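# Three arms seat blue spool on post, restore frame

## Task

Put the blue spool upright and centred on a post that has nothing on it, and set the frame back down on its rests. Both must stay in place by themselves once the arms let go, so anything the robot is still propping up does not count. At the end, open the grippers and move the arms away.

## Robot and tools

Robots: three identical i2rt Big YAM arms named arm1, arm2 and arm3. Each has six revolute joints, a two-finger gripper and a wrist camera. With joints 1 and 6 at zero and the hand level and pointing forward, the wrist camera rides on top of the hand and looks toward the fingertips. The hand can reach roughly 1.0 m from the joint1 axis. Two fixed room cameras, cam_high and cam_low, also watch the scene.

Frames: everything shares one scene frame with its origin on the floor and +z up. The point called hand sits halfway between the fingertips; its z axis runs along the fingers, and the fingers open and close along its y axis. Hand poses are computed from the URDF using each robot's actual foot pose, which is never printed. The URDF is an approximation; limits given in the instructions or results take precedence.

execute_actions: argument "actions" is a list holding exactly one action or none. An action is an object keyed by robot name ("arm1", "arm2", "arm3"); under each name goes "joints", an object of absolute joint targets by name (not offsets). Any subset of arms and joints may be given, and all listed motions start at the same moment but may finish at different times. Optional "cameras" is a list of camera names (arm1_cam_wrist, arm2_cam_wrist, arm3_cam_wrist, cam_high, cam_low, or "all"); omitted, null or ["all"] returns every camera, [] returns none. An empty actions list just reports state and images. An unknown key, camera name or an out-of-range value rejects the whole call and nothing moves. Example: {"arm1": {"joints": {"gripper_m": 0.05}}, "arm2": {"joints": {"joint1_rad": 0.3}}}.

Joint targets, each a single number (radians unless noted; tolerance for counting as reached in brackets):
- joint1_rad: -2.879 to 2.879 (±0.045). Rotates the whole arm about its foot; positive is counter-clockwise seen from above; zero points the arm the way its foot faces.
- joint2_rad: 0 to 3.141 (±0.14). Shoulder; at 0 the upper arm lies roughly level pointing backward, larger values lift it up and over toward the front.
- joint3_rad: 0 to 3.019 (±0.09). Elbow; 0 folds the forearm against the upper arm, larger values open it.
- joint4_rad: -1.692 to 1.57 (±0.055). Hand pitch; positive tilts the fingers up.
- joint5_rad: -1.57 to 1.57 (±0.03). Sideways swing of the hand; positive goes to the arm's right.
- joint6_rad: -2.094 to 2.094 (±0.035). Hand roll; positive is clockwise looking from behind the hand.
- gripper_m: 0 to 0.093 metres (±0.003), the gap between fingertips. Each finger pad pushes with about 50 to 62 N at most, less on some grippers.
An action may run at most 15 s. Joints move at different speeds, so the hand can sweep a wide arc between postures; plan intermediate postures to avoid collisions.

wait: "seconds" from 0 to 10. Commands nothing new; returns the same state and images as an empty action.

zoom_image: "camera" (one of the five names) and "region" [x0, y0, x1, y1] in pixels of that camera's latest full image, origin at top-left, at most 504 by 504. Gives a sharper crop.

read_manual: optional "section", only "licences"; returns licence notices, moves nothing.

finished_scene: "scene" integer (1 or 2). Ends that scene after the last command is held, irreversibly, and reports success plus the next task. Replying without a tool call ends everything.

Reading results: the "pictures" line lists cameras in the order of returned images. joint_positions gives current readings. joint_status tells how each commanded motion of the last accepted action ended. "off_target": stopped short and may still be pushing. "contact_stop" or "time_out": the joint gave up its target and holds its resting spot, except that after time_out a joint may keep a target (or one within 0.375, 0.375, 0.113, 0.225, 0.075, 0.3 rad for joints 1 to 6 of its position) and keep pushing; on_its_own lists such joints, and "held at" there is the held target, not the actual position. To relieve the push, command the joint to its reported position. "joint command not followed" (often with a "cause:" line) means a self/inter-arm clearance check blocked the arm's joint targets; its gripper target still runs, blocked joints read "not_followed", and the arm may retry those targets on later actions until given valid ones. Calls without an action never show this line. A joint left out of an action may still be pushing toward an earlier target. Tiny target changes may not move a joint. A joint holding a load sinks over time.

Hazards to avoid: knocking anything out of the work area or onto the floor fails the task. Arms pressing hard against each other fails and ends the run; hard hits may too. No state line reports arm-to-arm touching, and the clearance check ignores fingers, gripper housings and wrist cameras and can react late. Contact via a carried object is fine. Arms do not stop on contact and can push hard; sustained pushing or holding loads heats motors. A MOTOR HOT line appears from 85 °C; at 100 °C the arm and gripper go limp and fall (OVER-TEMPERATURE FAULT), joints then read "limit_stop_at_motor_heat" and must be re-sent. Arms act independently, so one stalling does not pause the others. Loose objects may occasionally get a brief push from outside. The sim keeps running while you think, holding the last command. Avoid drops, slips, slams and heavy pushing; keep robot motion time short.

Each tool is called after ">>>" as name(argument=value, ...), one argument or row to a line, values as JSON.

## Session

I'll start by looking at the scene's current state.

>>> execute_actions(
  actions=[],
)

Scene clock: 0.00 s.
Motor temperatures (°C, as the motors report them): arm1=[25 26 28 27 27 27] | arm2=[25 25 27 25 26 27] | arm3=[26 24 28 27 27 25]
arm1.joint_positions: joint1_rad=-0.209 joint2_rad=+0.549 joint3_rad=+1.413 joint4_rad=-1.199 joint5_rad=+0.108 joint6_rad=+0.055 gripper_m=+0.095
arm1.joint_status: not commanded
arm1.hand: x=+1.2379 y=+0.0731 z=+1.4322 quat_wxyz=(-0.101, +0.804, -0.155, -0.565) (m; scene frame)
arm2.joint_positions: joint1_rad=+0.428 joint2_rad=+0.634 joint3_rad=+1.457 joint4_rad=-1.287 joint5_rad=-0.043 joint6_rad=-0.226 gripper_m=+0.094
arm2.joint_status: not commanded
arm2.hand: x=-0.5215 y=+1.1358 z=+1.3887 quat_wxyz=(-0.489, -0.139, -0.839, +0.195) (m; scene frame)
arm3.joint_positions: joint1_rad=-0.019 joint2_rad=+0.447 joint3_rad=+1.331 joint4_rad=-1.269 joint5_rad=+0.187 joint6_rad=-0.475 gripper_m=+0.094
arm3.joint_status: not commanded
arm3.hand: x=-0.6123 y=-1.1100 z=+1.3691 quat_wxyz=(-0.551, +0.544, -0.626, -0.088) (m; scene frame)
pictures: arm1_cam_wrist, arm2_cam_wrist, arm3_cam_wrist, cam_high, cam_low
Images, in order (width x height): arm1_cam_wrist 504x504, arm2_cam_wrist 504x504, arm3_cam_wrist 504x504, cam_high 672x504, cam_low 672x504.

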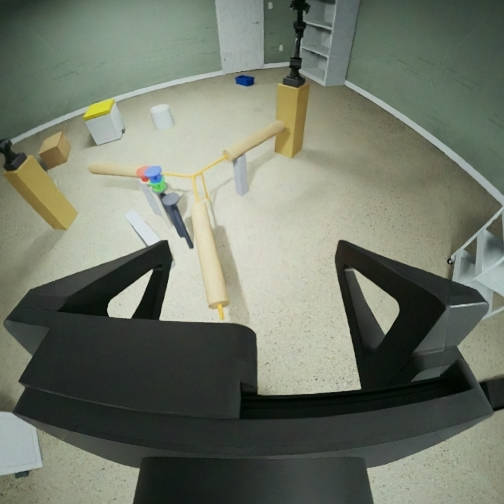

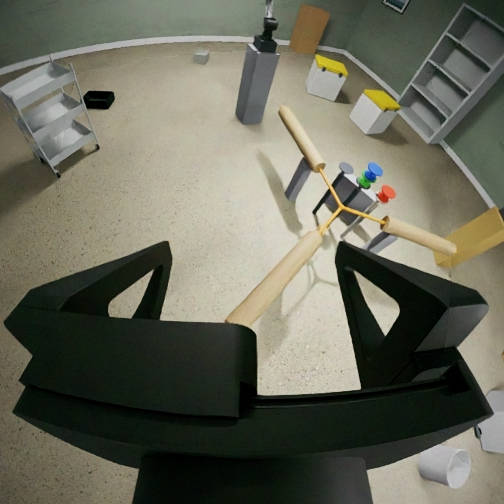

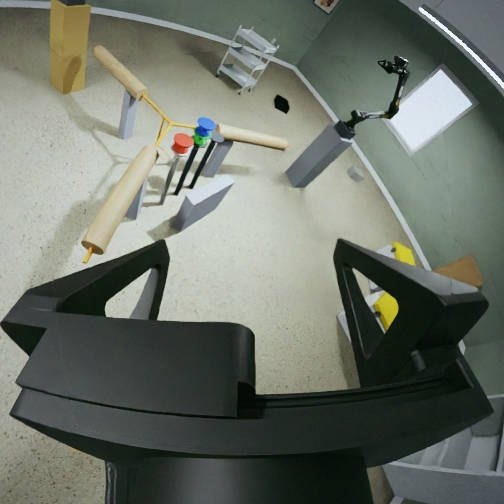

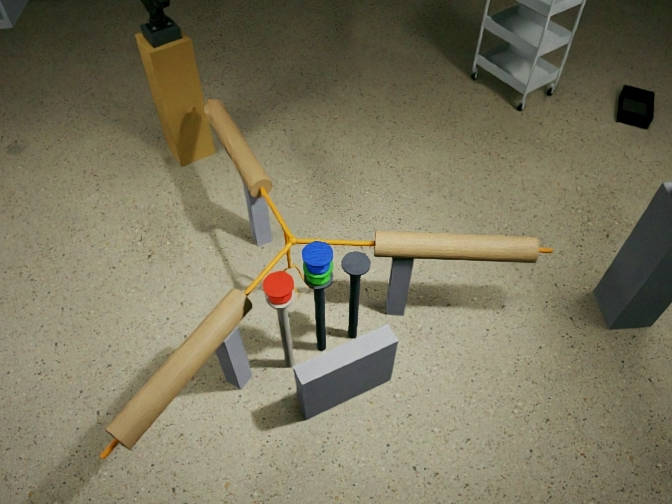

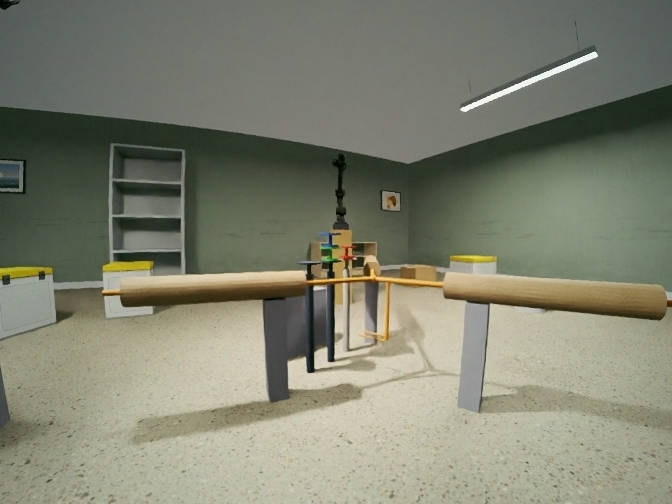

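>>> zoom_image(
  camera="cam_high",
  region=[200, 160, 450, 400],
)

>>> zoom_image(
  camera="cam_low",
  region=[240, 200, 500, 420],
)

Region (200, 160, 450, 400) of cam_high's 672x504 image, scaled by 2.016, with more detail than that image has; it fills the top 484 rows of this view, and the rest is white.

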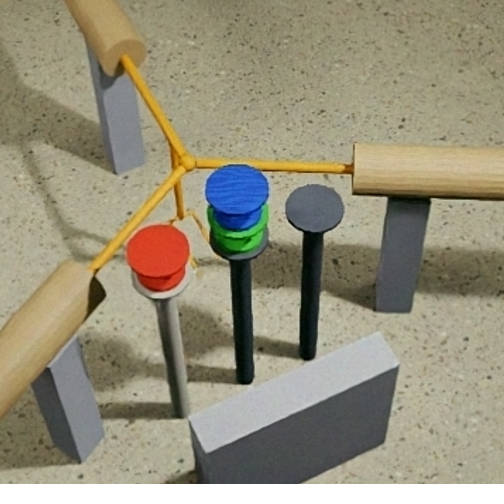

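Region (240, 200, 500, 420) of cam_low's 672x504 image, scaled by 1.938, with more detail than that image has; it fills the top 426 rows of this view, and the rest is white.

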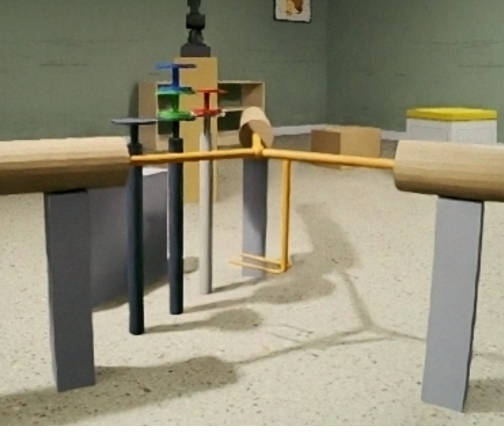

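>>> zoom_image(
  camera="arm1_cam_wrist",
  region=[60, 100, 320, 340],
)

>>> zoom_image(
  camera="cam_high",
  region=[360, 180, 672, 360],
)

Region (60, 100, 320, 340) of arm1_cam_wrist's 504x504 image, scaled by 1.938, with more detail than that image has; it fills the top 465 rows of this view, and the rest is white.

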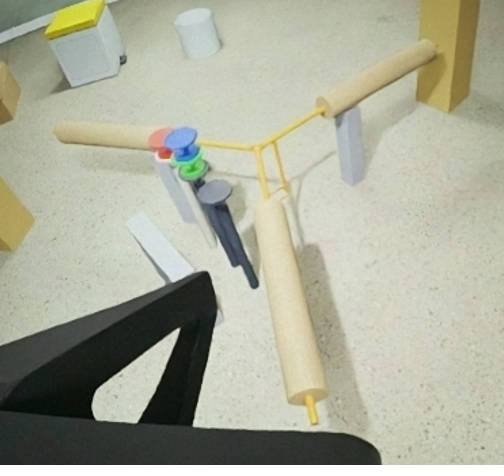

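Region (360, 180, 672, 360) of cam_high's 672x504 image, scaled by 1.615, with more detail than that image has; it fills the top 291 rows of this view, and the rest is white.

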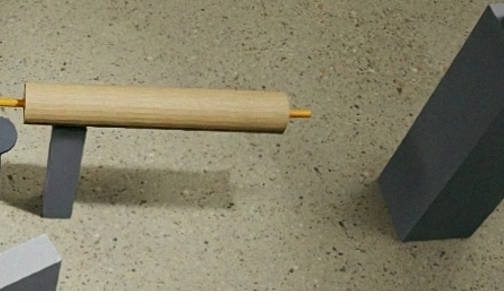

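>>> execute_actions(
  actions=[
    {"arm1": {"joints": {"joint1_rad": 0.045, "joint2_rad": 2.04, "joint3_rad": 1.009, "joint4_rad": -0.54, "joint5_rad": 0, "joint6_rad": 0, "gripper_m": 0.09}}, "arm2": {"joints": {"joint1_rad": -0.03, "joint2_rad": 1.976, "joint3_rad": 1.007, "joint4_rad": -0.602, "joint5_rad": 0, "joint6_rad": 0, "gripper_m": 0.09}}, "arm3": {"joints": {"joint1_rad": -0.049, "joint2_rad": 1.976, "joint3_rad": 1.007, "joint4_rad": -0.602, "joint5_rad": 0, "joint6_rad": 0, "gripper_m": 0.09}}},
  ],
)

Scene clock: 121.87 s.
Motor temperatures (°C, as the motors report them): arm1=[25 26 37 27 27 27] | arm2=[25 25 34 25 26 27] | arm3=[26 25 34 27 27 25]
arm1.joint_positions: joint1_rad=+0.042 joint2_rad=+2.041 joint3_rad=+1.008 joint4_rad=-0.554 joint5_rad=+0.002 joint6_rad=+0.008 gripper_m=+0.090
arm1.joint_status: all done
arm1.hand: x=+1.0068 y=+0.0009 z=+0.6956 quat_wxyz=(+0.000, +1.000, -0.005, +0.017) (m; scene frame)
arm2.joint_positions: joint1_rad=-0.034 joint2_rad=+1.980 joint3_rad=+1.003 joint4_rad=-0.612 joint5_rad=-0.003 joint6_rad=-0.009 gripper_m=+0.090
arm2.joint_status: all done
arm2.hand: x=-0.5037 y=+0.8698 z=+0.6997 quat_wxyz=(+0.007, -0.496, -0.868, -0.001) (m; scene frame)
arm3.joint_positions: joint1_rad=-0.039 joint2_rad=+1.974 joint3_rad=+1.009 joint4_rad=-0.613 joint5_rad=+0.002 joint6_rad=-0.011 gripper_m=+0.090
arm3.joint_status: all done
arm3.hand: x=-0.5042 y=-0.8662 z=+0.6996 quat_wxyz=(+0.005, +0.510, -0.860, +0.007) (m; scene frame)
pictures: arm1_cam_wrist, arm2_cam_wrist, arm3_cam_wrist, cam_high, cam_low
Images, in order (width x height): arm1_cam_wrist 504x504, arm2_cam_wrist 504x504, arm3_cam_wrist 504x504, cam_high 672x504, cam_low 672x504.

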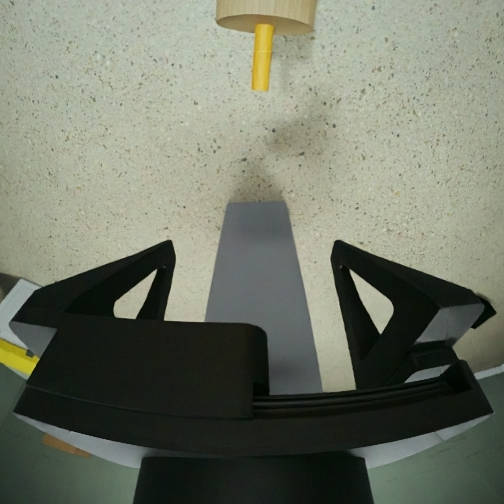

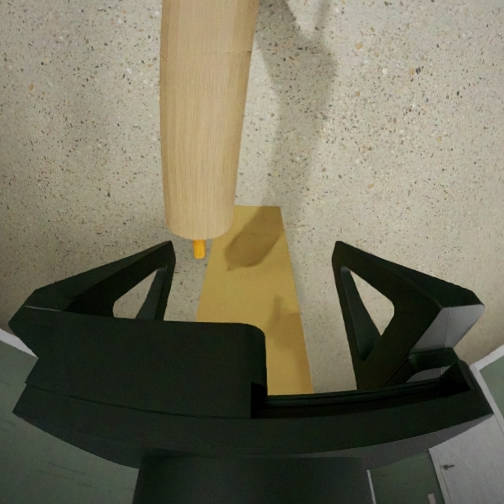

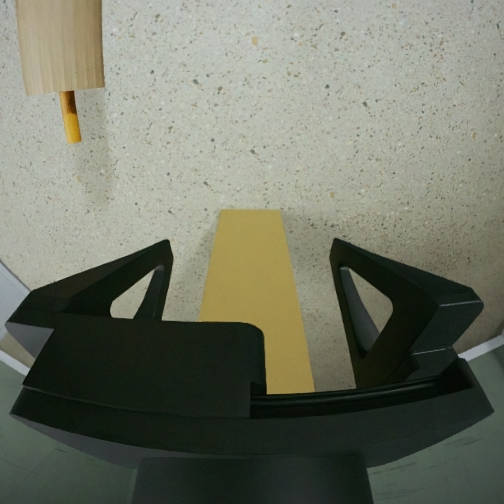

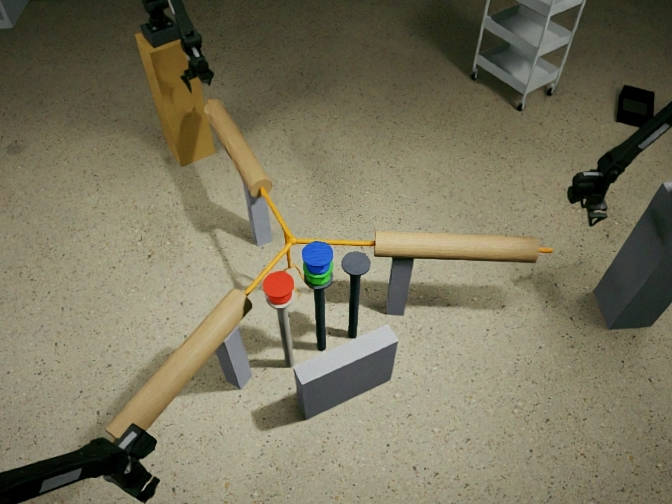

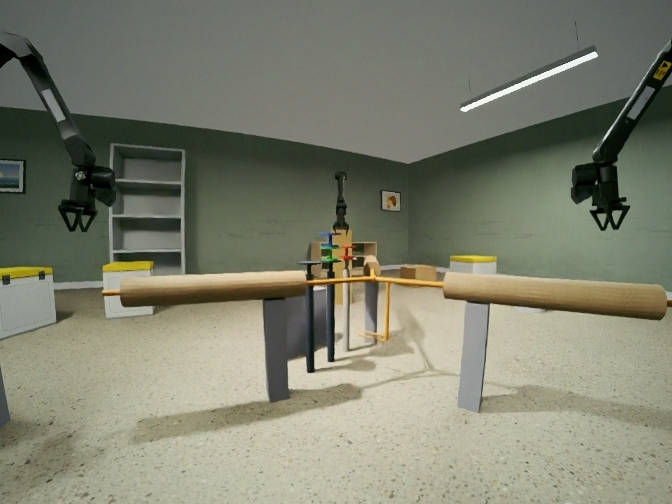

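>>> execute_actions(
  actions=[
    {"arm1": {"joints": {"joint1_rad": 0.017, "joint2_rad": 2.446, "joint3_rad": 1.312, "joint4_rad": -0.41, "joint5_rad": 0, "joint6_rad": 0.08, "gripper_m": 0.07}}, "arm2": {"joints": {"joint1_rad": 0.366, "joint2_rad": 2.276, "joint3_rad": 0.562, "joint4_rad": 0.15, "joint5_rad": 0, "joint6_rad": 0.5, "gripper_m": 0.07}}, "arm3": {"joints": {"joint1_rad": 0.446, "joint2_rad": 2.398, "joint3_rad": 1.306, "joint4_rad": -0.463, "joint5_rad": 0, "joint6_rad": 0.6, "gripper_m": 0.07}}},
  ],
)

Scene clock: 210.93 s.
Motor temperatures (°C, as the motors report them): arm1=[25 31 33 27 27 27] | arm2=[25 28 32 25 26 27] | arm3=[26 29 32 27 27 25]
arm1.joint_positions: joint1_rad=+0.020 joint2_rad=+2.456 joint3_rad=+1.297 joint4_rad=-0.416 joint5_rad=+0.002 joint6_rad=+0.072 gripper_m=+0.070
arm1.joint_status: all done
arm1.hand: x=+0.9448 y=+0.0119 z=+0.5531 quat_wxyz=(+0.000, +0.999, -0.048, +0.010) (m; scene frame)
arm2.joint_positions: joint1_rad=+0.370 joint2_rad=+2.280 joint3_rad=+0.564 joint4_rad=+0.140 joint5_rad=-0.001 joint6_rad=+0.490 gripper_m=+0.070
arm2.joint_status: all done
arm2.hand: x=-0.5160 y=+1.0954 z=+0.5589 quat_wxyz=(+0.002, -0.537, -0.843, +0.004) (m; scene frame)
arm3.joint_positions: joint1_rad=+0.443 joint2_rad=+2.402 joint3_rad=+1.301 joint4_rad=-0.463 joint5_rad=-0.001 joint6_rad=+0.588 gripper_m=+0.070
arm3.joint_status: all done
arm3.hand: x=-0.7090 y=-0.7362 z=+0.5553 quat_wxyz=(+0.001, +0.458, -0.889, +0.000) (m; scene frame)
pictures: arm1_cam_wrist, arm2_cam_wrist, arm3_cam_wrist, cam_high, cam_low
Images, in order (width x height): arm1_cam_wrist 504x504, arm2_cam_wrist 504x504, arm3_cam_wrist 504x504, cam_high 672x504, cam_low 672x504.

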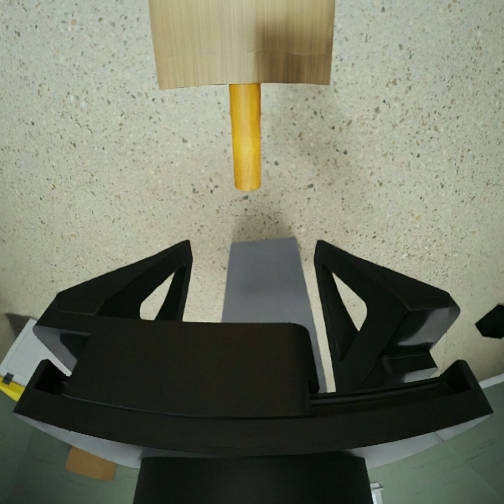

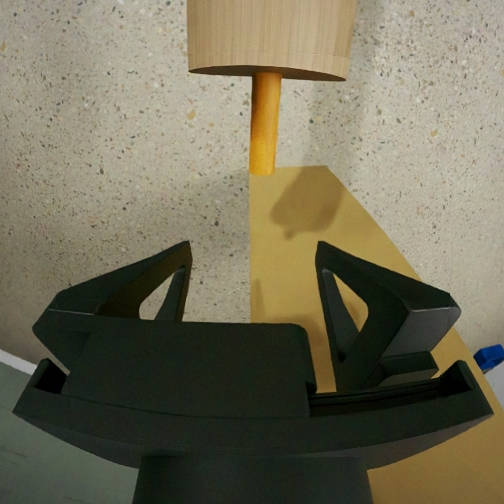

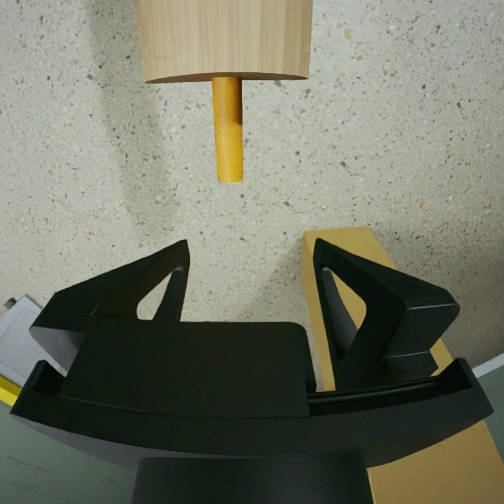

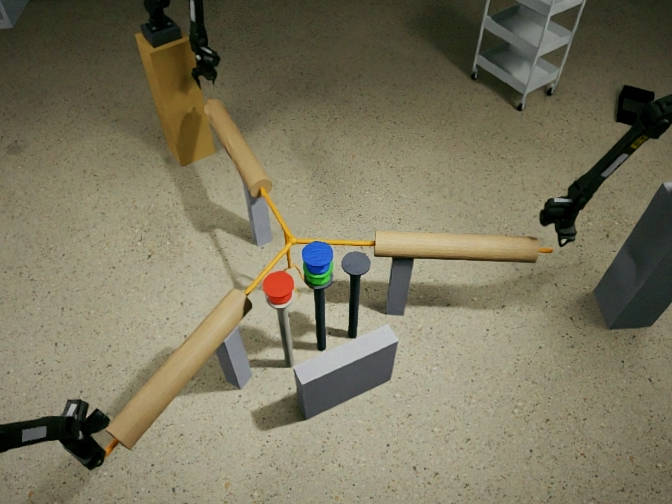

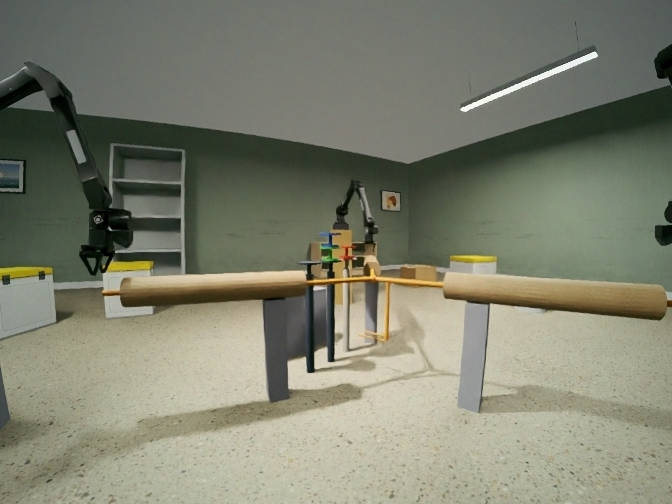

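>>> zoom_image(
  camera="cam_low",
  region=[40, 200, 200, 330],
)

Region (40, 200, 200, 330) of cam_low's 672x504 image, scaled by 3.150, with more detail than that image has; it fills the top 410 rows of this view, and the rest is white.

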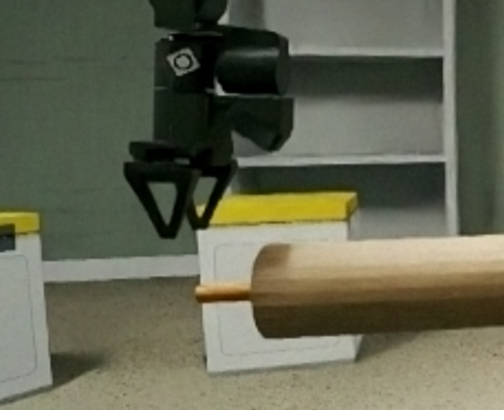

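>>> execute_actions(
  actions=[
    {"arm1": {"joints": {"joint1_rad": 0.023, "joint2_rad": 2.578, "joint3_rad": 1.468, "joint4_rad": -0.412, "joint5_rad": 0, "joint6_rad": 0.08}}, "arm2": {"joints": {"joint1_rad": 0.284, "joint2_rad": 2.431, "joint3_rad": 0.72, "joint4_rad": 0.158, "joint5_rad": 0, "joint6_rad": 0.43}}, "arm3": {"joints": {"joint1_rad": 0.43, "joint2_rad": 2.553, "joint3_rad": 1.504, "joint4_rad": -0.505, "joint5_rad": 0, "joint6_rad": 0.58}}},
  ],
)

Scene clock: 310.43 s.
Motor temperatures (°C, as the motors report them): arm1=[25 36 34 27 27 27] | arm2=[25 28 30 25 26 27] | arm3=[26 33 31 27 27 25]
arm1.joint_positions: joint1_rad=+0.020 joint2_rad=+2.560 joint3_rad=+1.448 joint4_rad=-0.416 joint5_rad=+0.002 joint6_rad=+0.072 gripper_m=+0.070
arm1.joint_status: all done
arm1.hand: x=+0.9004 y=+0.0129 z=+0.5237 quat_wxyz=(+0.000, +0.999, -0.048, -0.013) (m; scene frame)
arm2.joint_positions: joint1_rad=+0.281 joint2_rad=+2.426 joint3_rad=+0.721 joint4_rad=+0.152 joint5_rad=-0.001 joint6_rad=+0.440 gripper_m=+0.070
arm2.joint_status: all done
arm2.hand: x=-0.4995 y=+1.0488 z=+0.5127 quat_wxyz=(-0.009, -0.553, -0.833, +0.005) (m; scene frame)
arm3.joint_positions: joint1_rad=+0.442 joint2_rad=+2.543 joint3_rad=+1.477 joint4_rad=-0.496 joint5_rad=-0.001 joint6_rad=+0.588 gripper_m=+0.070
arm3.joint_status: all done
arm3.hand: x=-0.7070 y=-0.6988 z=+0.5135 quat_wxyz=(+0.001, +0.458, -0.889, +0.000) (m; scene frame)
pictures: arm1_cam_wrist, arm2_cam_wrist, arm3_cam_wrist, cam_high, cam_low
Images, in order (width x height): arm1_cam_wrist 504x504, arm2_cam_wrist 504x504, arm3_cam_wrist 504x504, cam_high 672x504, cam_low 672x504.

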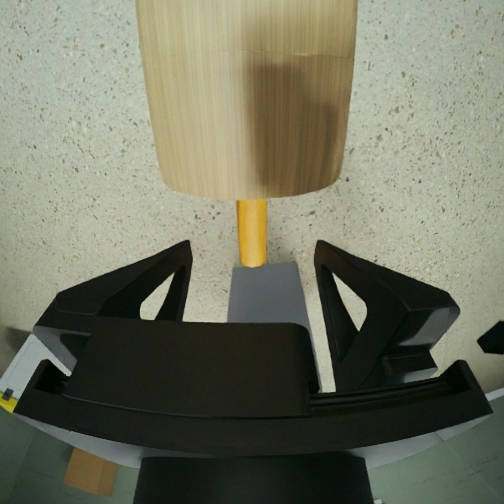

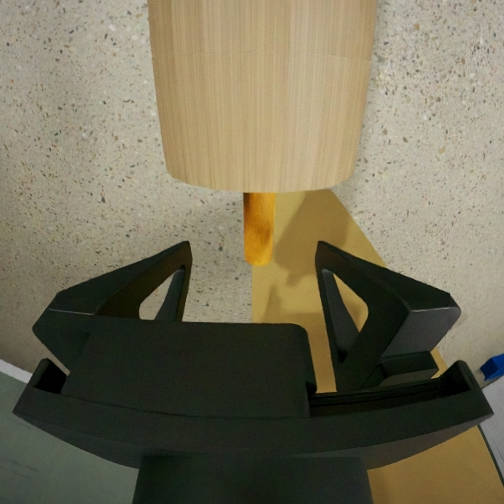

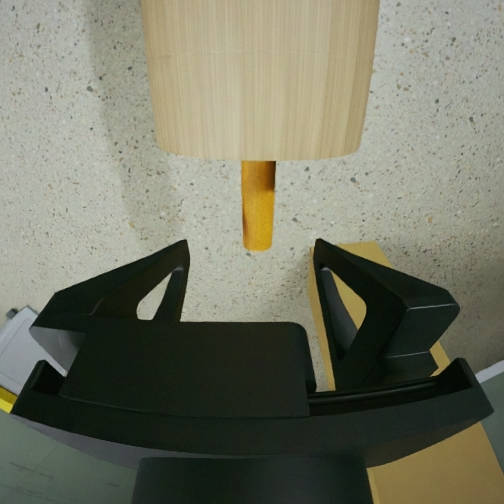

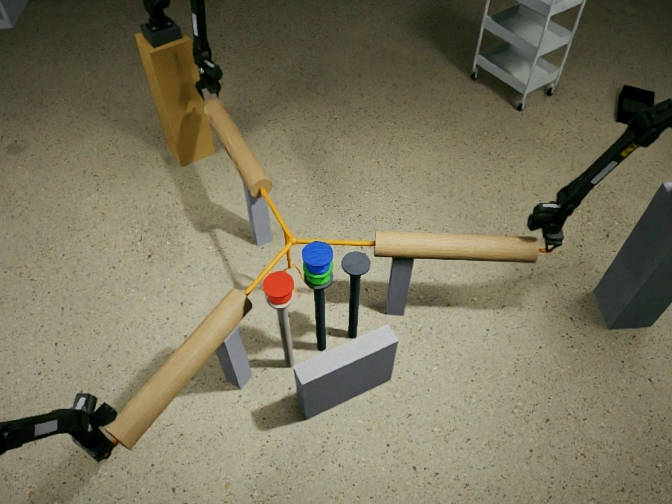

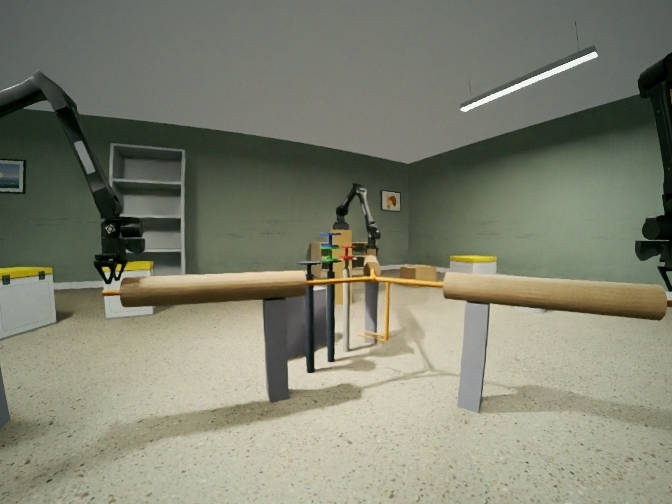

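>>> execute_actions(
  actions=[
    {"arm1": {"joints": {"joint1_rad": 0.023, "joint2_rad": 2.698, "joint3_rad": 1.534, "joint4_rad": -0.378, "joint5_rad": 0, "joint6_rad": 0.08}}, "arm2": {"joints": {"joint1_rad": 0.284, "joint2_rad": 2.567, "joint3_rad": 0.785, "joint4_rad": 0.213, "joint5_rad": 0, "joint6_rad": 0.43}}, "arm3": {"joints": {"joint1_rad": 0.42, "joint2_rad": 2.658, "joint3_rad": 1.575, "joint4_rad": -0.46, "joint5_rad": 0, "joint6_rad": 0.58}}},
  ],
)

Scene clock: 338.00 s.
Motor temperatures (°C, as the motors report them): arm1=[25 37 34 27 27 27] | arm2=[25 28 30 25 26 27] | arm3=[26 34 33 27 27 25]
arm1.joint_positions: joint1_rad=+0.020 joint2_rad=+2.695 joint3_rad=+1.524 joint4_rad=-0.387 joint5_rad=+0.002 joint6_rad=+0.072 gripper_m=+0.070
arm1.joint_status: all done
arm1.hand: x=+0.9120 y=+0.0125 z=+0.4655 quat_wxyz=(+0.000, +0.999, -0.048, +0.002) (m; scene frame)
arm2.joint_positions: joint1_rad=+0.281 joint2_rad=+2.570 joint3_rad=+0.787 joint4_rad=+0.208 joint5_rad=-0.001 joint6_rad=+0.439 gripper_m=+0.070
arm2.joint_status: all done
arm2.hand: x=-0.5067 y=+1.0548 z=+0.4685 quat_wxyz=(+0.001, -0.553, -0.833, +0.004) (m; scene frame)
arm3.joint_positions: joint1_rad=+0.429 joint2_rad=+2.649 joint3_rad=+1.562 joint4_rad=-0.466 joint5_rad=-0.001 joint6_rad=+0.588 gripper_m=+0.070
arm3.joint_status: all done
arm3.hand: x=-0.6993 y=-0.6895 z=+0.4718 quat_wxyz=(-0.002, +0.452, -0.892, -0.005) (m; scene frame)
pictures: arm1_cam_wrist, arm2_cam_wrist, arm3_cam_wrist, cam_high, cam_low
Images, in order (width x height): arm1_cam_wrist 504x504, arm2_cam_wrist 504x504, arm3_cam_wrist 504x504, cam_high 672x504, cam_low 672x504.

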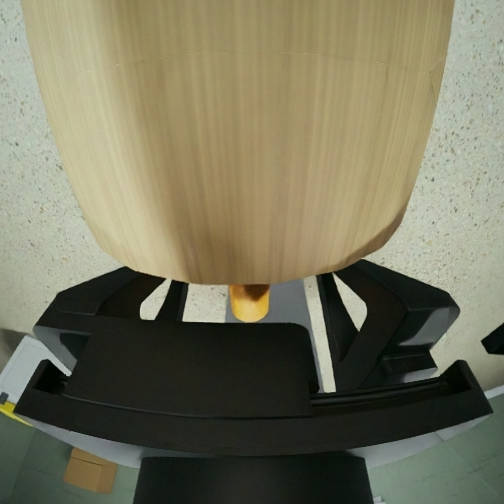

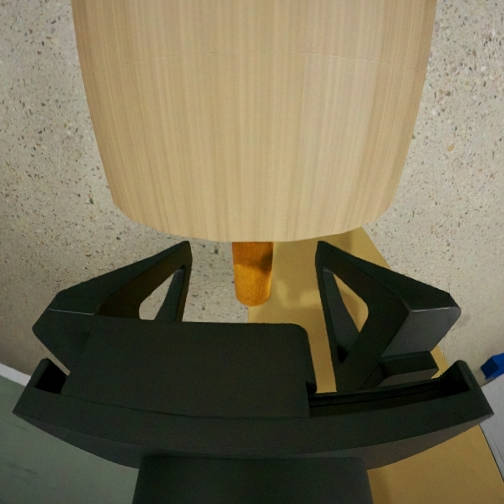

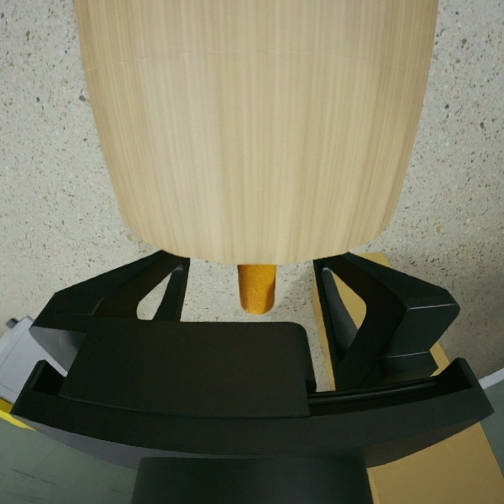

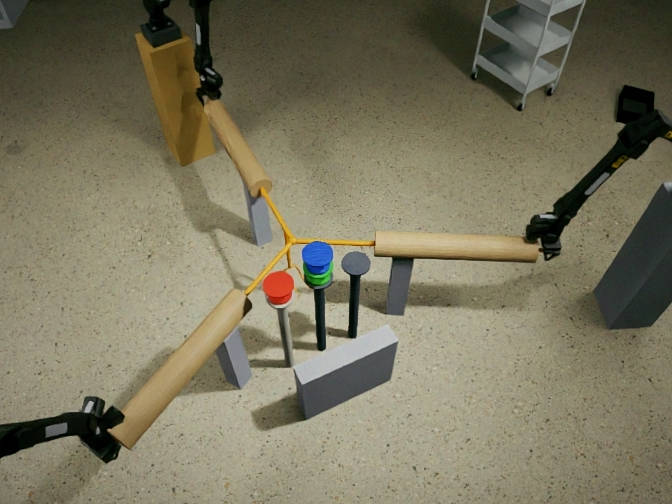

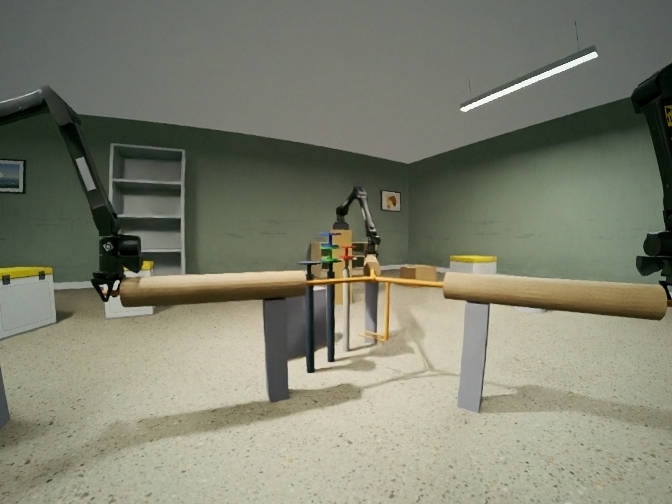

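>>> zoom_image(
  camera="cam_low",
  region=[60, 230, 180, 320],
)

>>> zoom_image(
  camera="cam_high",
  region=[40, 380, 200, 500],
)

Region (60, 230, 180, 320) of cam_low's 672x504 image, scaled by 4.200, with more detail than that image has; it fills the top 378 rows of this view, and the rest is white.

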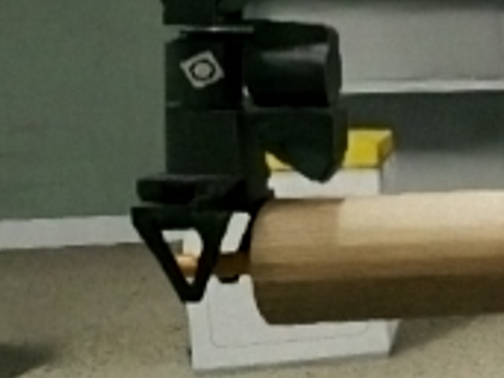

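Region (40, 380, 200, 500) of cam_high's 672x504 image, scaled by 3.150, with more detail than that image has; it fills the top 378 rows of this view, and the rest is white.

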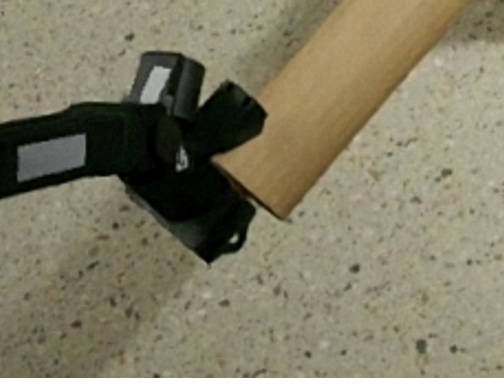

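>>> execute_actions(
  actions=[
    {"arm2": {"joints": {"joint2_rad": 2.607, "joint3_rad": 0.812, "joint4_rad": 0.228}}, "arm3": {"joints": {"joint2_rad": 2.68}}},
  ],
  cameras=["arm2_cam_wrist", "arm3_cam_wrist"],
)

Scene clock: 372.60 s.
Motor temperatures (°C, as the motors report them): arm1=[25 38 33 27 27 27] | arm2=[25 29 30 25 26 27] | arm3=[26 35 32 27 27 25]
arm1.joint_positions: joint1_rad=+0.020 joint2_rad=+2.695 joint3_rad=+1.524 joint4_rad=-0.387 joint5_rad=+0.002 joint6_rad=+0.072 gripper_m=+0.070
arm1.joint_status: not commanded
arm1.hand: x=+0.9120 y=+0.0125 z=+0.4655 quat_wxyz=(+0.000, +0.999, -0.048, +0.002) (m; scene frame)
arm2.joint_positions: joint1_rad=+0.281 joint2_rad=+2.596 joint3_rad=+0.812 joint4_rad=+0.219 joint5_rad=-0.001 joint6_rad=+0.439 gripper_m=+0.070
arm2.joint_status: all done
arm2.hand: x=-0.5025 y=+1.0508 z=+0.4593 quat_wxyz=(-0.004, -0.553, -0.833, +0.005) (m; scene frame)
arm3.joint_positions: joint1_rad=+0.429 joint2_rad=+2.655 joint3_rad=+1.562 joint4_rad=-0.466 joint5_rad=-0.001 joint6_rad=+0.588 gripper_m=+0.070
arm3.joint_status: all done
arm3.hand: x=-0.6994 y=-0.6927 z=+0.4681 quat_wxyz=(+0.000, +0.452, -0.892, -0.002) (m; scene frame)
pictures: arm2_cam_wrist, arm3_cam_wrist
Images, in order (width x height): arm2_cam_wrist 504x504, arm3_cam_wrist 504x504.

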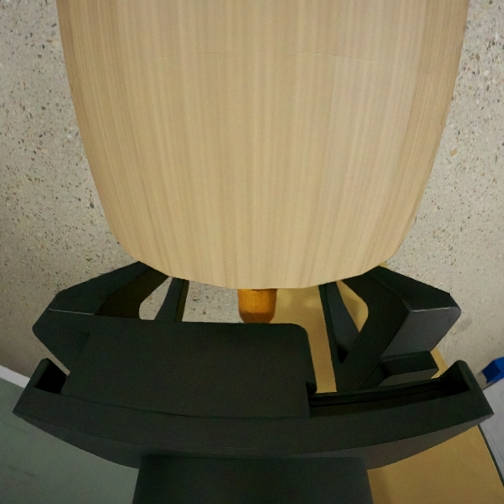

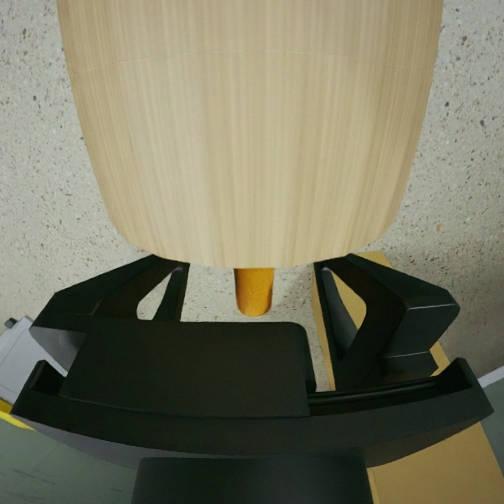

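>>> execute_actions(
  actions=[
    {"arm2": {"joints": {"joint2_rad": 2.622}}, "arm3": {"joints": {"joint2_rad": 2.697}}},
  ],
  cameras=[],
)

Scene clock: 376.23 s.
Motor temperatures (°C, as the motors report them): arm1=[25 38 33 27 27 27] | arm2=[25 29 30 25 26 27] | arm3=[26 35 32 27 27 25]
arm1.joint_positions: joint1_rad=+0.020 joint2_rad=+2.695 joint3_rad=+1.524 joint4_rad=-0.387 joint5_rad=+0.002 joint6_rad=+0.072 gripper_m=+0.070
arm1.joint_status: not commanded
arm1.hand: x=+0.9120 y=+0.0125 z=+0.4655 quat_wxyz=(+0.000, +0.999, -0.048, +0.002) (m; scene frame)
arm2.joint_positions: joint1_rad=+0.281 joint2_rad=+2.611 joint3_rad=+0.812 joint4_rad=+0.219 joint5_rad=-0.001 joint6_rad=+0.439 gripper_m=+0.070
arm2.joint_status: all done
arm2.hand: x=-0.5082 y=+1.0559 z=+0.4550 quat_wxyz=(+0.004, -0.553, -0.833, +0.004) (m; scene frame)
arm3.joint_positions: joint1_rad=+0.429 joint2_rad=+2.677 joint3_rad=+1.562 joint4_rad=-0.466 joint5_rad=-0.001 joint6_rad=+0.588 gripper_m=+0.070
arm3.joint_status: all done
arm3.hand: x=-0.6999 y=-0.7031 z=+0.4564 quat_wxyz=(+0.005, +0.452, -0.892, +0.008) (m; scene frame)
pictures: none
No camera images: the call's "cameras" was empty. Leave "cameras" out to get every camera's image.

>>> execute_actions(
  actions=[
    {"arm1": {"joints": {"gripper_m": 0.03}}, "arm2": {"joints": {"gripper_m": 0.03}}, "arm3": {"joints": {"joint3_rad": 1.59, "gripper_m": 0.035}}},
  ],
  cameras=[],
)

>>> execute_actions(
  actions=[
    {"arm1": {"joints": {"gripper_m": 0.0}}, "arm2": {"joints": {"gripper_m": 0.0}}, "arm3": {"joints": {"gripper_m": 0.0}}},
  ],
)

Scene clock: 385.70 s.
Motor temperatures (°C, as the motors report them): arm1=[25 38 33 27 27 27] | arm2=[25 29 30 25 26 27] | arm3=[26 35 32 27 27 25]
arm1.joint_positions: joint1_rad=+0.020 joint2_rad=+2.695 joint3_rad=+1.524 joint4_rad=-0.387 joint5_rad=+0.002 joint6_rad=+0.072 gripper_m=+0.030
arm1.joint_status: all done
arm1.hand: x=+0.9120 y=+0.0125 z=+0.4655 quat_wxyz=(+0.000, +0.999, -0.048, +0.002) (m; scene frame)
arm2.joint_positions: joint1_rad=+0.281 joint2_rad=+2.611 joint3_rad=+0.812 joint4_rad=+0.219 joint5_rad=-0.001 joint6_rad=+0.439 gripper_m=+0.030
arm2.joint_status: all done
arm2.hand: x=-0.5082 y=+1.0559 z=+0.4550 quat_wxyz=(+0.004, -0.553, -0.833, +0.004) (m; scene frame)
arm3.joint_positions: joint1_rad=+0.429 joint2_rad=+2.677 joint3_rad=+1.562 joint4_rad=-0.466 joint5_rad=-0.001 joint6_rad=+0.588 gripper_m=+0.035
arm3.joint_status: all done
arm3.hand: x=-0.6999 y=-0.7031 z=+0.4564 quat_wxyz=(+0.005, +0.452, -0.892, +0.008) (m; scene frame)
pictures: none
No camera images: the call's "cameras" was empty. Leave "cameras" out to get every camera's image.

Scene clock: 386.23 s.
Motor temperatures (°C, as the motors report them): arm1=[25 38 33 27 27 27] | arm2=[25 29 30 25 26 27] | arm3=[26 35 32 27 27 25]
arm1.joint_positions: joint1_rad=+0.021 joint2_rad=+2.695 joint3_rad=+1.524 joint4_rad=-0.387 joint5_rad=+0.001 joint6_rad=+0.061 gripper_m=+0.019
arm1.joint_status: gripper_m off_target (ended at +0.019, target +0.000)
arm1.hand: x=+0.9120 y=+0.0122 z=+0.4655 quat_wxyz=(+0.000, +0.999, -0.042, +0.002) (m; scene frame)
arm2.joint_positions: joint1_rad=+0.281 joint2_rad=+2.612 joint3_rad=+0.812 joint4_rad=+0.220 joint5_rad=+0.001 joint6_rad=+0.437 gripper_m=+0.018
arm2.joint_status: gripper_m off_target (ended at +0.018, target +0.000)
arm2.hand: x=-0.5083 y=+1.0554 z=+0.4548 quat_wxyz=(+0.004, -0.552, -0.834, +0.005) (m; scene frame)
arm3.joint_positions: joint1_rad=+0.430 joint2_rad=+2.678 joint3_rad=+1.564 joint4_rad=-0.465 joint5_rad=-0.006 joint6_rad=+0.580 gripper_m=+0.018
arm3.joint_status: gripper_m off_target (ended at +0.018, target +0.000)
arm3.hand: x=-0.7010 y=-0.7019 z=+0.4564 quat_wxyz=(+0.007, +0.456, -0.890, +0.006) (m; scene frame)
pictures: arm1_cam_wrist, arm2_cam_wrist, arm3_cam_wrist, cam_high, cam_low
Images, in order (width x height): arm1_cam_wrist 504x504, arm2_cam_wrist 504x504, arm3_cam_wrist 504x504, cam_high 672x504, cam_low 672x504.

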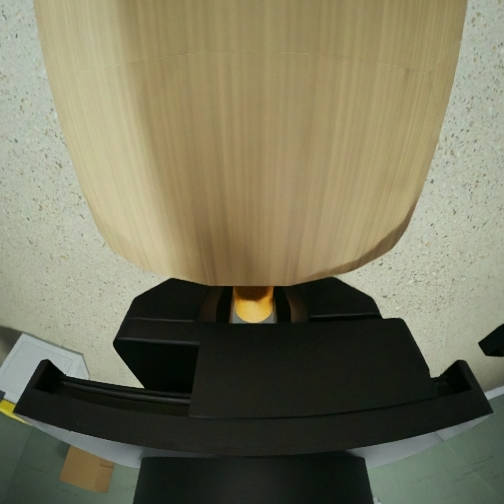

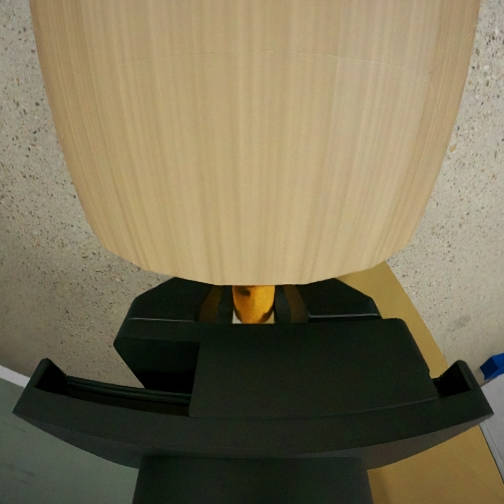

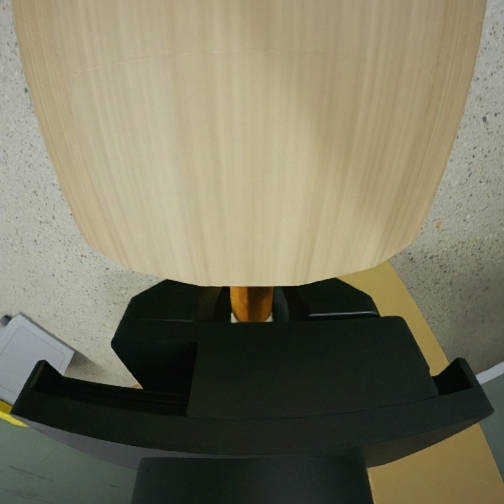

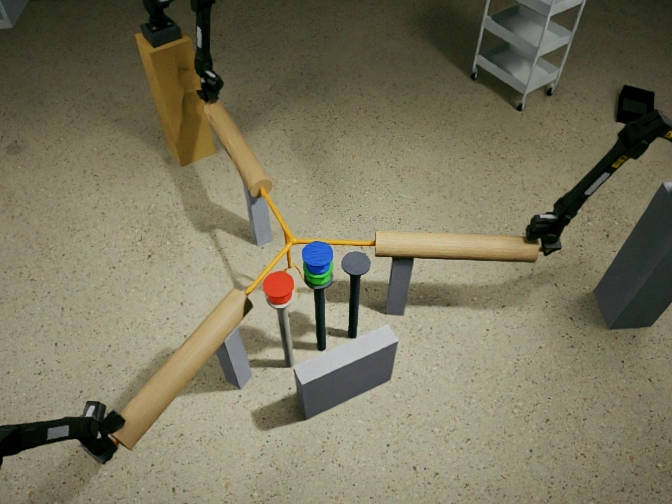

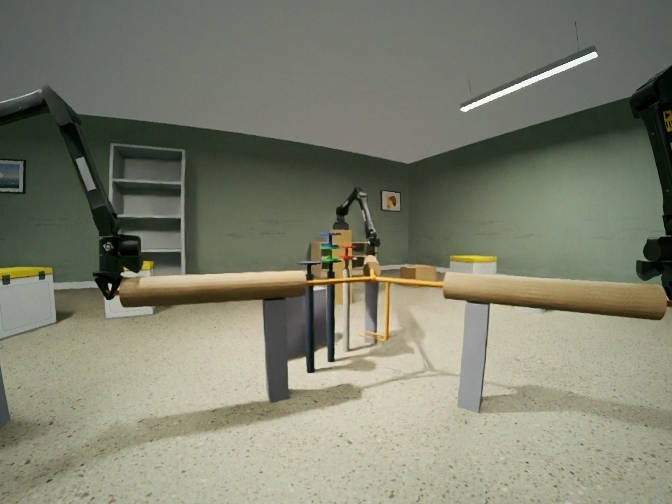

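>>> execute_actions(
  actions=[
    {"arm1": {"joints": {"joint1_rad": 0.021, "joint2_rad": 2.575, "joint3_rad": 1.444, "joint4_rad": -0.427, "joint5_rad": 0, "joint6_rad": 0.061}}, "arm2": {"joints": {"joint1_rad": 0.281, "joint2_rad": 2.4545, "joint3_rad": 0.722, "joint4_rad": 0.152, "joint5_rad": 0, "joint6_rad": 0.437}}, "arm3": {"joints": {"joint1_rad": 0.43, "joint2_rad": 2.561, "joint3_rad": 1.49, "joint4_rad": -0.508, "joint5_rad": -0.006, "joint6_rad": 0.58}}},
  ],
  cameras=["cam_high", "cam_low"],
)

Scene clock: 468.83 s.
Motor temperatures (°C, as the motors report them): arm1=[25 41 33 27 27 27] | arm2=[25 29 29 25 26 27] | arm3=[26 36 33 27 27 25]
arm1.joint_positions: joint1_rad=+0.022 joint2_rad=+2.600 joint3_rad=+1.451 joint4_rad=-0.409 joint5_rad=+0.001 joint6_rad=+0.057 gripper_m=+0.019
arm1.joint_status: all done
arm1.hand: x=+0.9150 y=+0.0116 z=+0.5036 quat_wxyz=(+0.000, +0.999, -0.039, +0.002) (m; scene frame)
arm2.joint_positions: joint1_rad=+0.281 joint2_rad=+2.465 joint3_rad=+0.731 joint4_rad=+0.157 joint5_rad=+0.000 joint6_rad=+0.437 gripper_m=+0.018
arm2.joint_status: all done
arm2.hand: x=-0.5066 y=+1.0547 z=+0.5012 quat_wxyz=(+0.003, -0.552, -0.834, +0.004) (m; scene frame)
arm3.joint_positions: joint1_rad=+0.426 joint2_rad=+2.573 joint3_rad=+1.495 joint4_rad=-0.499 joint5_rad=-0.007 joint6_rad=+0.573 gripper_m=+0.018
arm3.joint_status: all done
arm3.hand: x=-0.6992 y=-0.7024 z=+0.5005 quat_wxyz=(+0.007, +0.457, -0.889, +0.005) (m; scene frame)
pictures: cam_high, cam_low
Images, in order (width x height): cam_high 672x504, cam_low 672x504.

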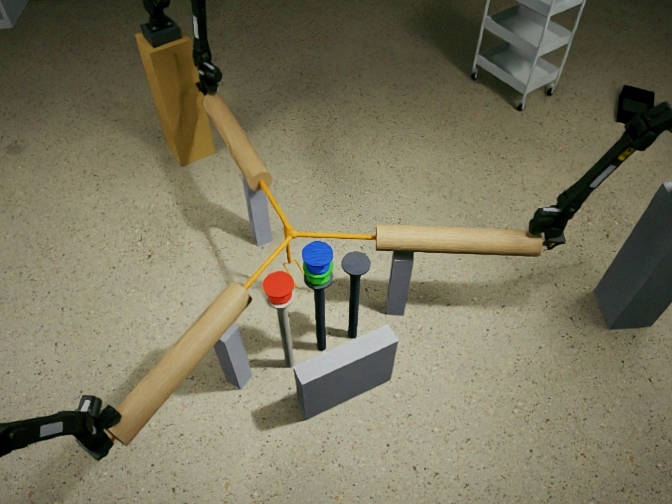

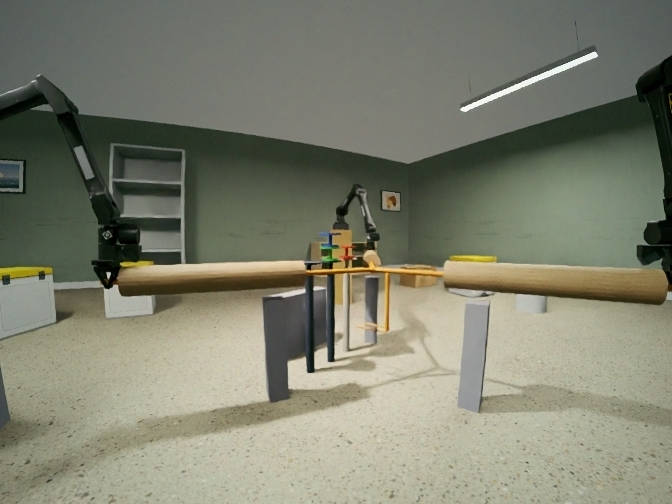

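>>> execute_actions(
  actions=[
    {"arm1": {"joints": {"joint2_rad": 2.33, "joint3_rad": 1.332, "joint4_rad": -0.56}}, "arm2": {"joints": {"joint2_rad": 2.095, "joint3_rad": 0.59, "joint4_rad": -0.077}}, "arm3": {"joints": {"joint2_rad": 2.33, "joint3_rad": 1.392, "joint4_rad": -0.642}}},
  ],
  cameras=[],
)

>>> execute_actions(
  actions=[
    {"arm1": {"joints": {"joint2_rad": 2.12, "joint3_rad": 1.292, "joint4_rad": -0.73}}, "arm2": {"joints": {"joint2_rad": 1.723, "joint3_rad": 0.552, "joint4_rad": -0.411}}, "arm3": {"joints": {"joint2_rad": 2.131, "joint3_rad": 1.365, "joint4_rad": -0.814}}},
  ],
  cameras=["cam_high", "cam_low"],
)

Scene clock: 478.50 s.
Motor temperatures (°C, as the motors report them): arm1=[25 41 33 27 27 27] | arm2=[25 29 29 25 26 27] | arm3=[26 37 32 27 27 25]
arm1.joint_positions: joint1_rad=+0.020 joint2_rad=+2.343 joint3_rad=+1.334 joint4_rad=-0.547 joint5_rad=-0.001 joint6_rad=+0.055 gripper_m=+0.019
arm1.joint_status: all done
arm1.hand: x=+0.9124 y=+0.0128 z=+0.6155 quat_wxyz=(+0.001, +0.999, -0.040, +0.001) (m; scene frame)
arm2.joint_positions: joint1_rad=+0.277 joint2_rad=+2.108 joint3_rad=+0.592 joint4_rad=-0.063 joint5_rad=+0.003 joint6_rad=+0.433 gripper_m=+0.018
arm2.joint_status: all done
arm2.hand: x=-0.5095 y=+1.0562 z=+0.6033 quat_wxyz=(+0.003, -0.552, -0.834, +0.006) (m; scene frame)
arm3.joint_positions: joint1_rad=+0.433 joint2_rad=+2.334 joint3_rad=+1.395 joint4_rad=-0.637 joint5_rad=-0.006 joint6_rad=+0.582 gripper_m=+0.018
arm3.joint_status: all done
arm3.hand: x=-0.7027 y=-0.7009 z=+0.6092 quat_wxyz=(+0.006, +0.456, -0.890, +0.005) (m; scene frame)
pictures: none
No camera images: the call's "cameras" was empty. Leave "cameras" out to get every camera's image.

Scene clock: 479.50 s.
Motor temperatures (°C, as the motors report them): arm1=[25 41 33 27 27 27] | arm2=[25 29 29 25 26 27] | arm3=[26 37 32 27 27 25]
arm1.joint_positions: joint1_rad=+0.020 joint2_rad=+2.130 joint3_rad=+1.290 joint4_rad=-0.719 joint5_rad=-0.001 joint6_rad=+0.055 gripper_m=+0.019
arm1.joint_status: all done
arm1.hand: x=+0.9140 y=+0.0128 z=+0.7159 quat_wxyz=(+0.002, +0.999, -0.039, +0.003) (m; scene frame)
arm2.joint_positions: joint1_rad=+0.277 joint2_rad=+1.732 joint3_rad=+0.551 joint4_rad=-0.393 joint5_rad=+0.004 joint6_rad=+0.433 gripper_m=+0.018
arm2.joint_status: all done
arm2.hand: x=-0.5085 y=+1.0564 z=+0.7038 quat_wxyz=(+0.001, -0.552, -0.834, +0.007) (m; scene frame)
arm3.joint_positions: joint1_rad=+0.432 joint2_rad=+2.134 joint3_rad=+1.369 joint4_rad=-0.810 joint5_rad=-0.007 joint6_rad=+0.581 gripper_m=+0.018
arm3.joint_status: all done
arm3.hand: x=-0.7026 y=-0.7014 z=+0.7099 quat_wxyz=(+0.006, +0.456, -0.890, +0.004) (m; scene frame)
pictures: cam_high, cam_low
Images, in order (width x height): cam_high 672x504, cam_low 672x504.

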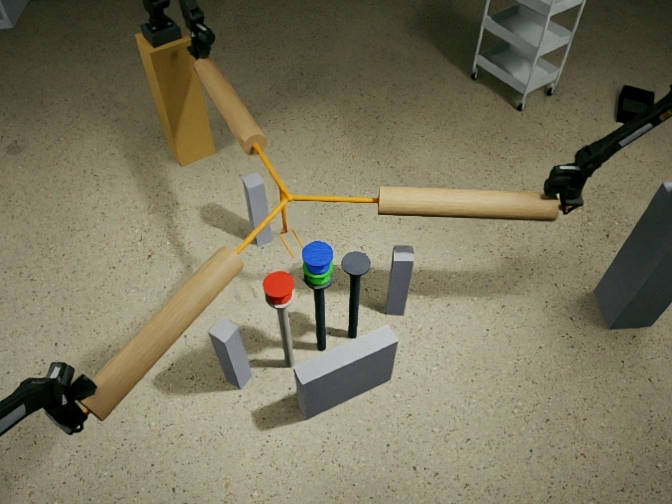

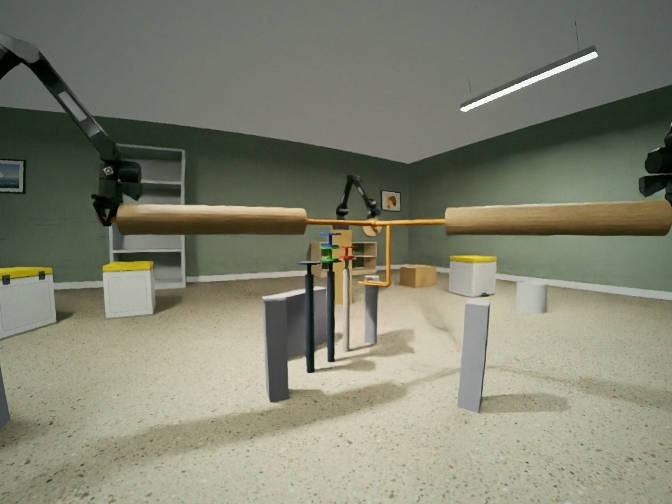

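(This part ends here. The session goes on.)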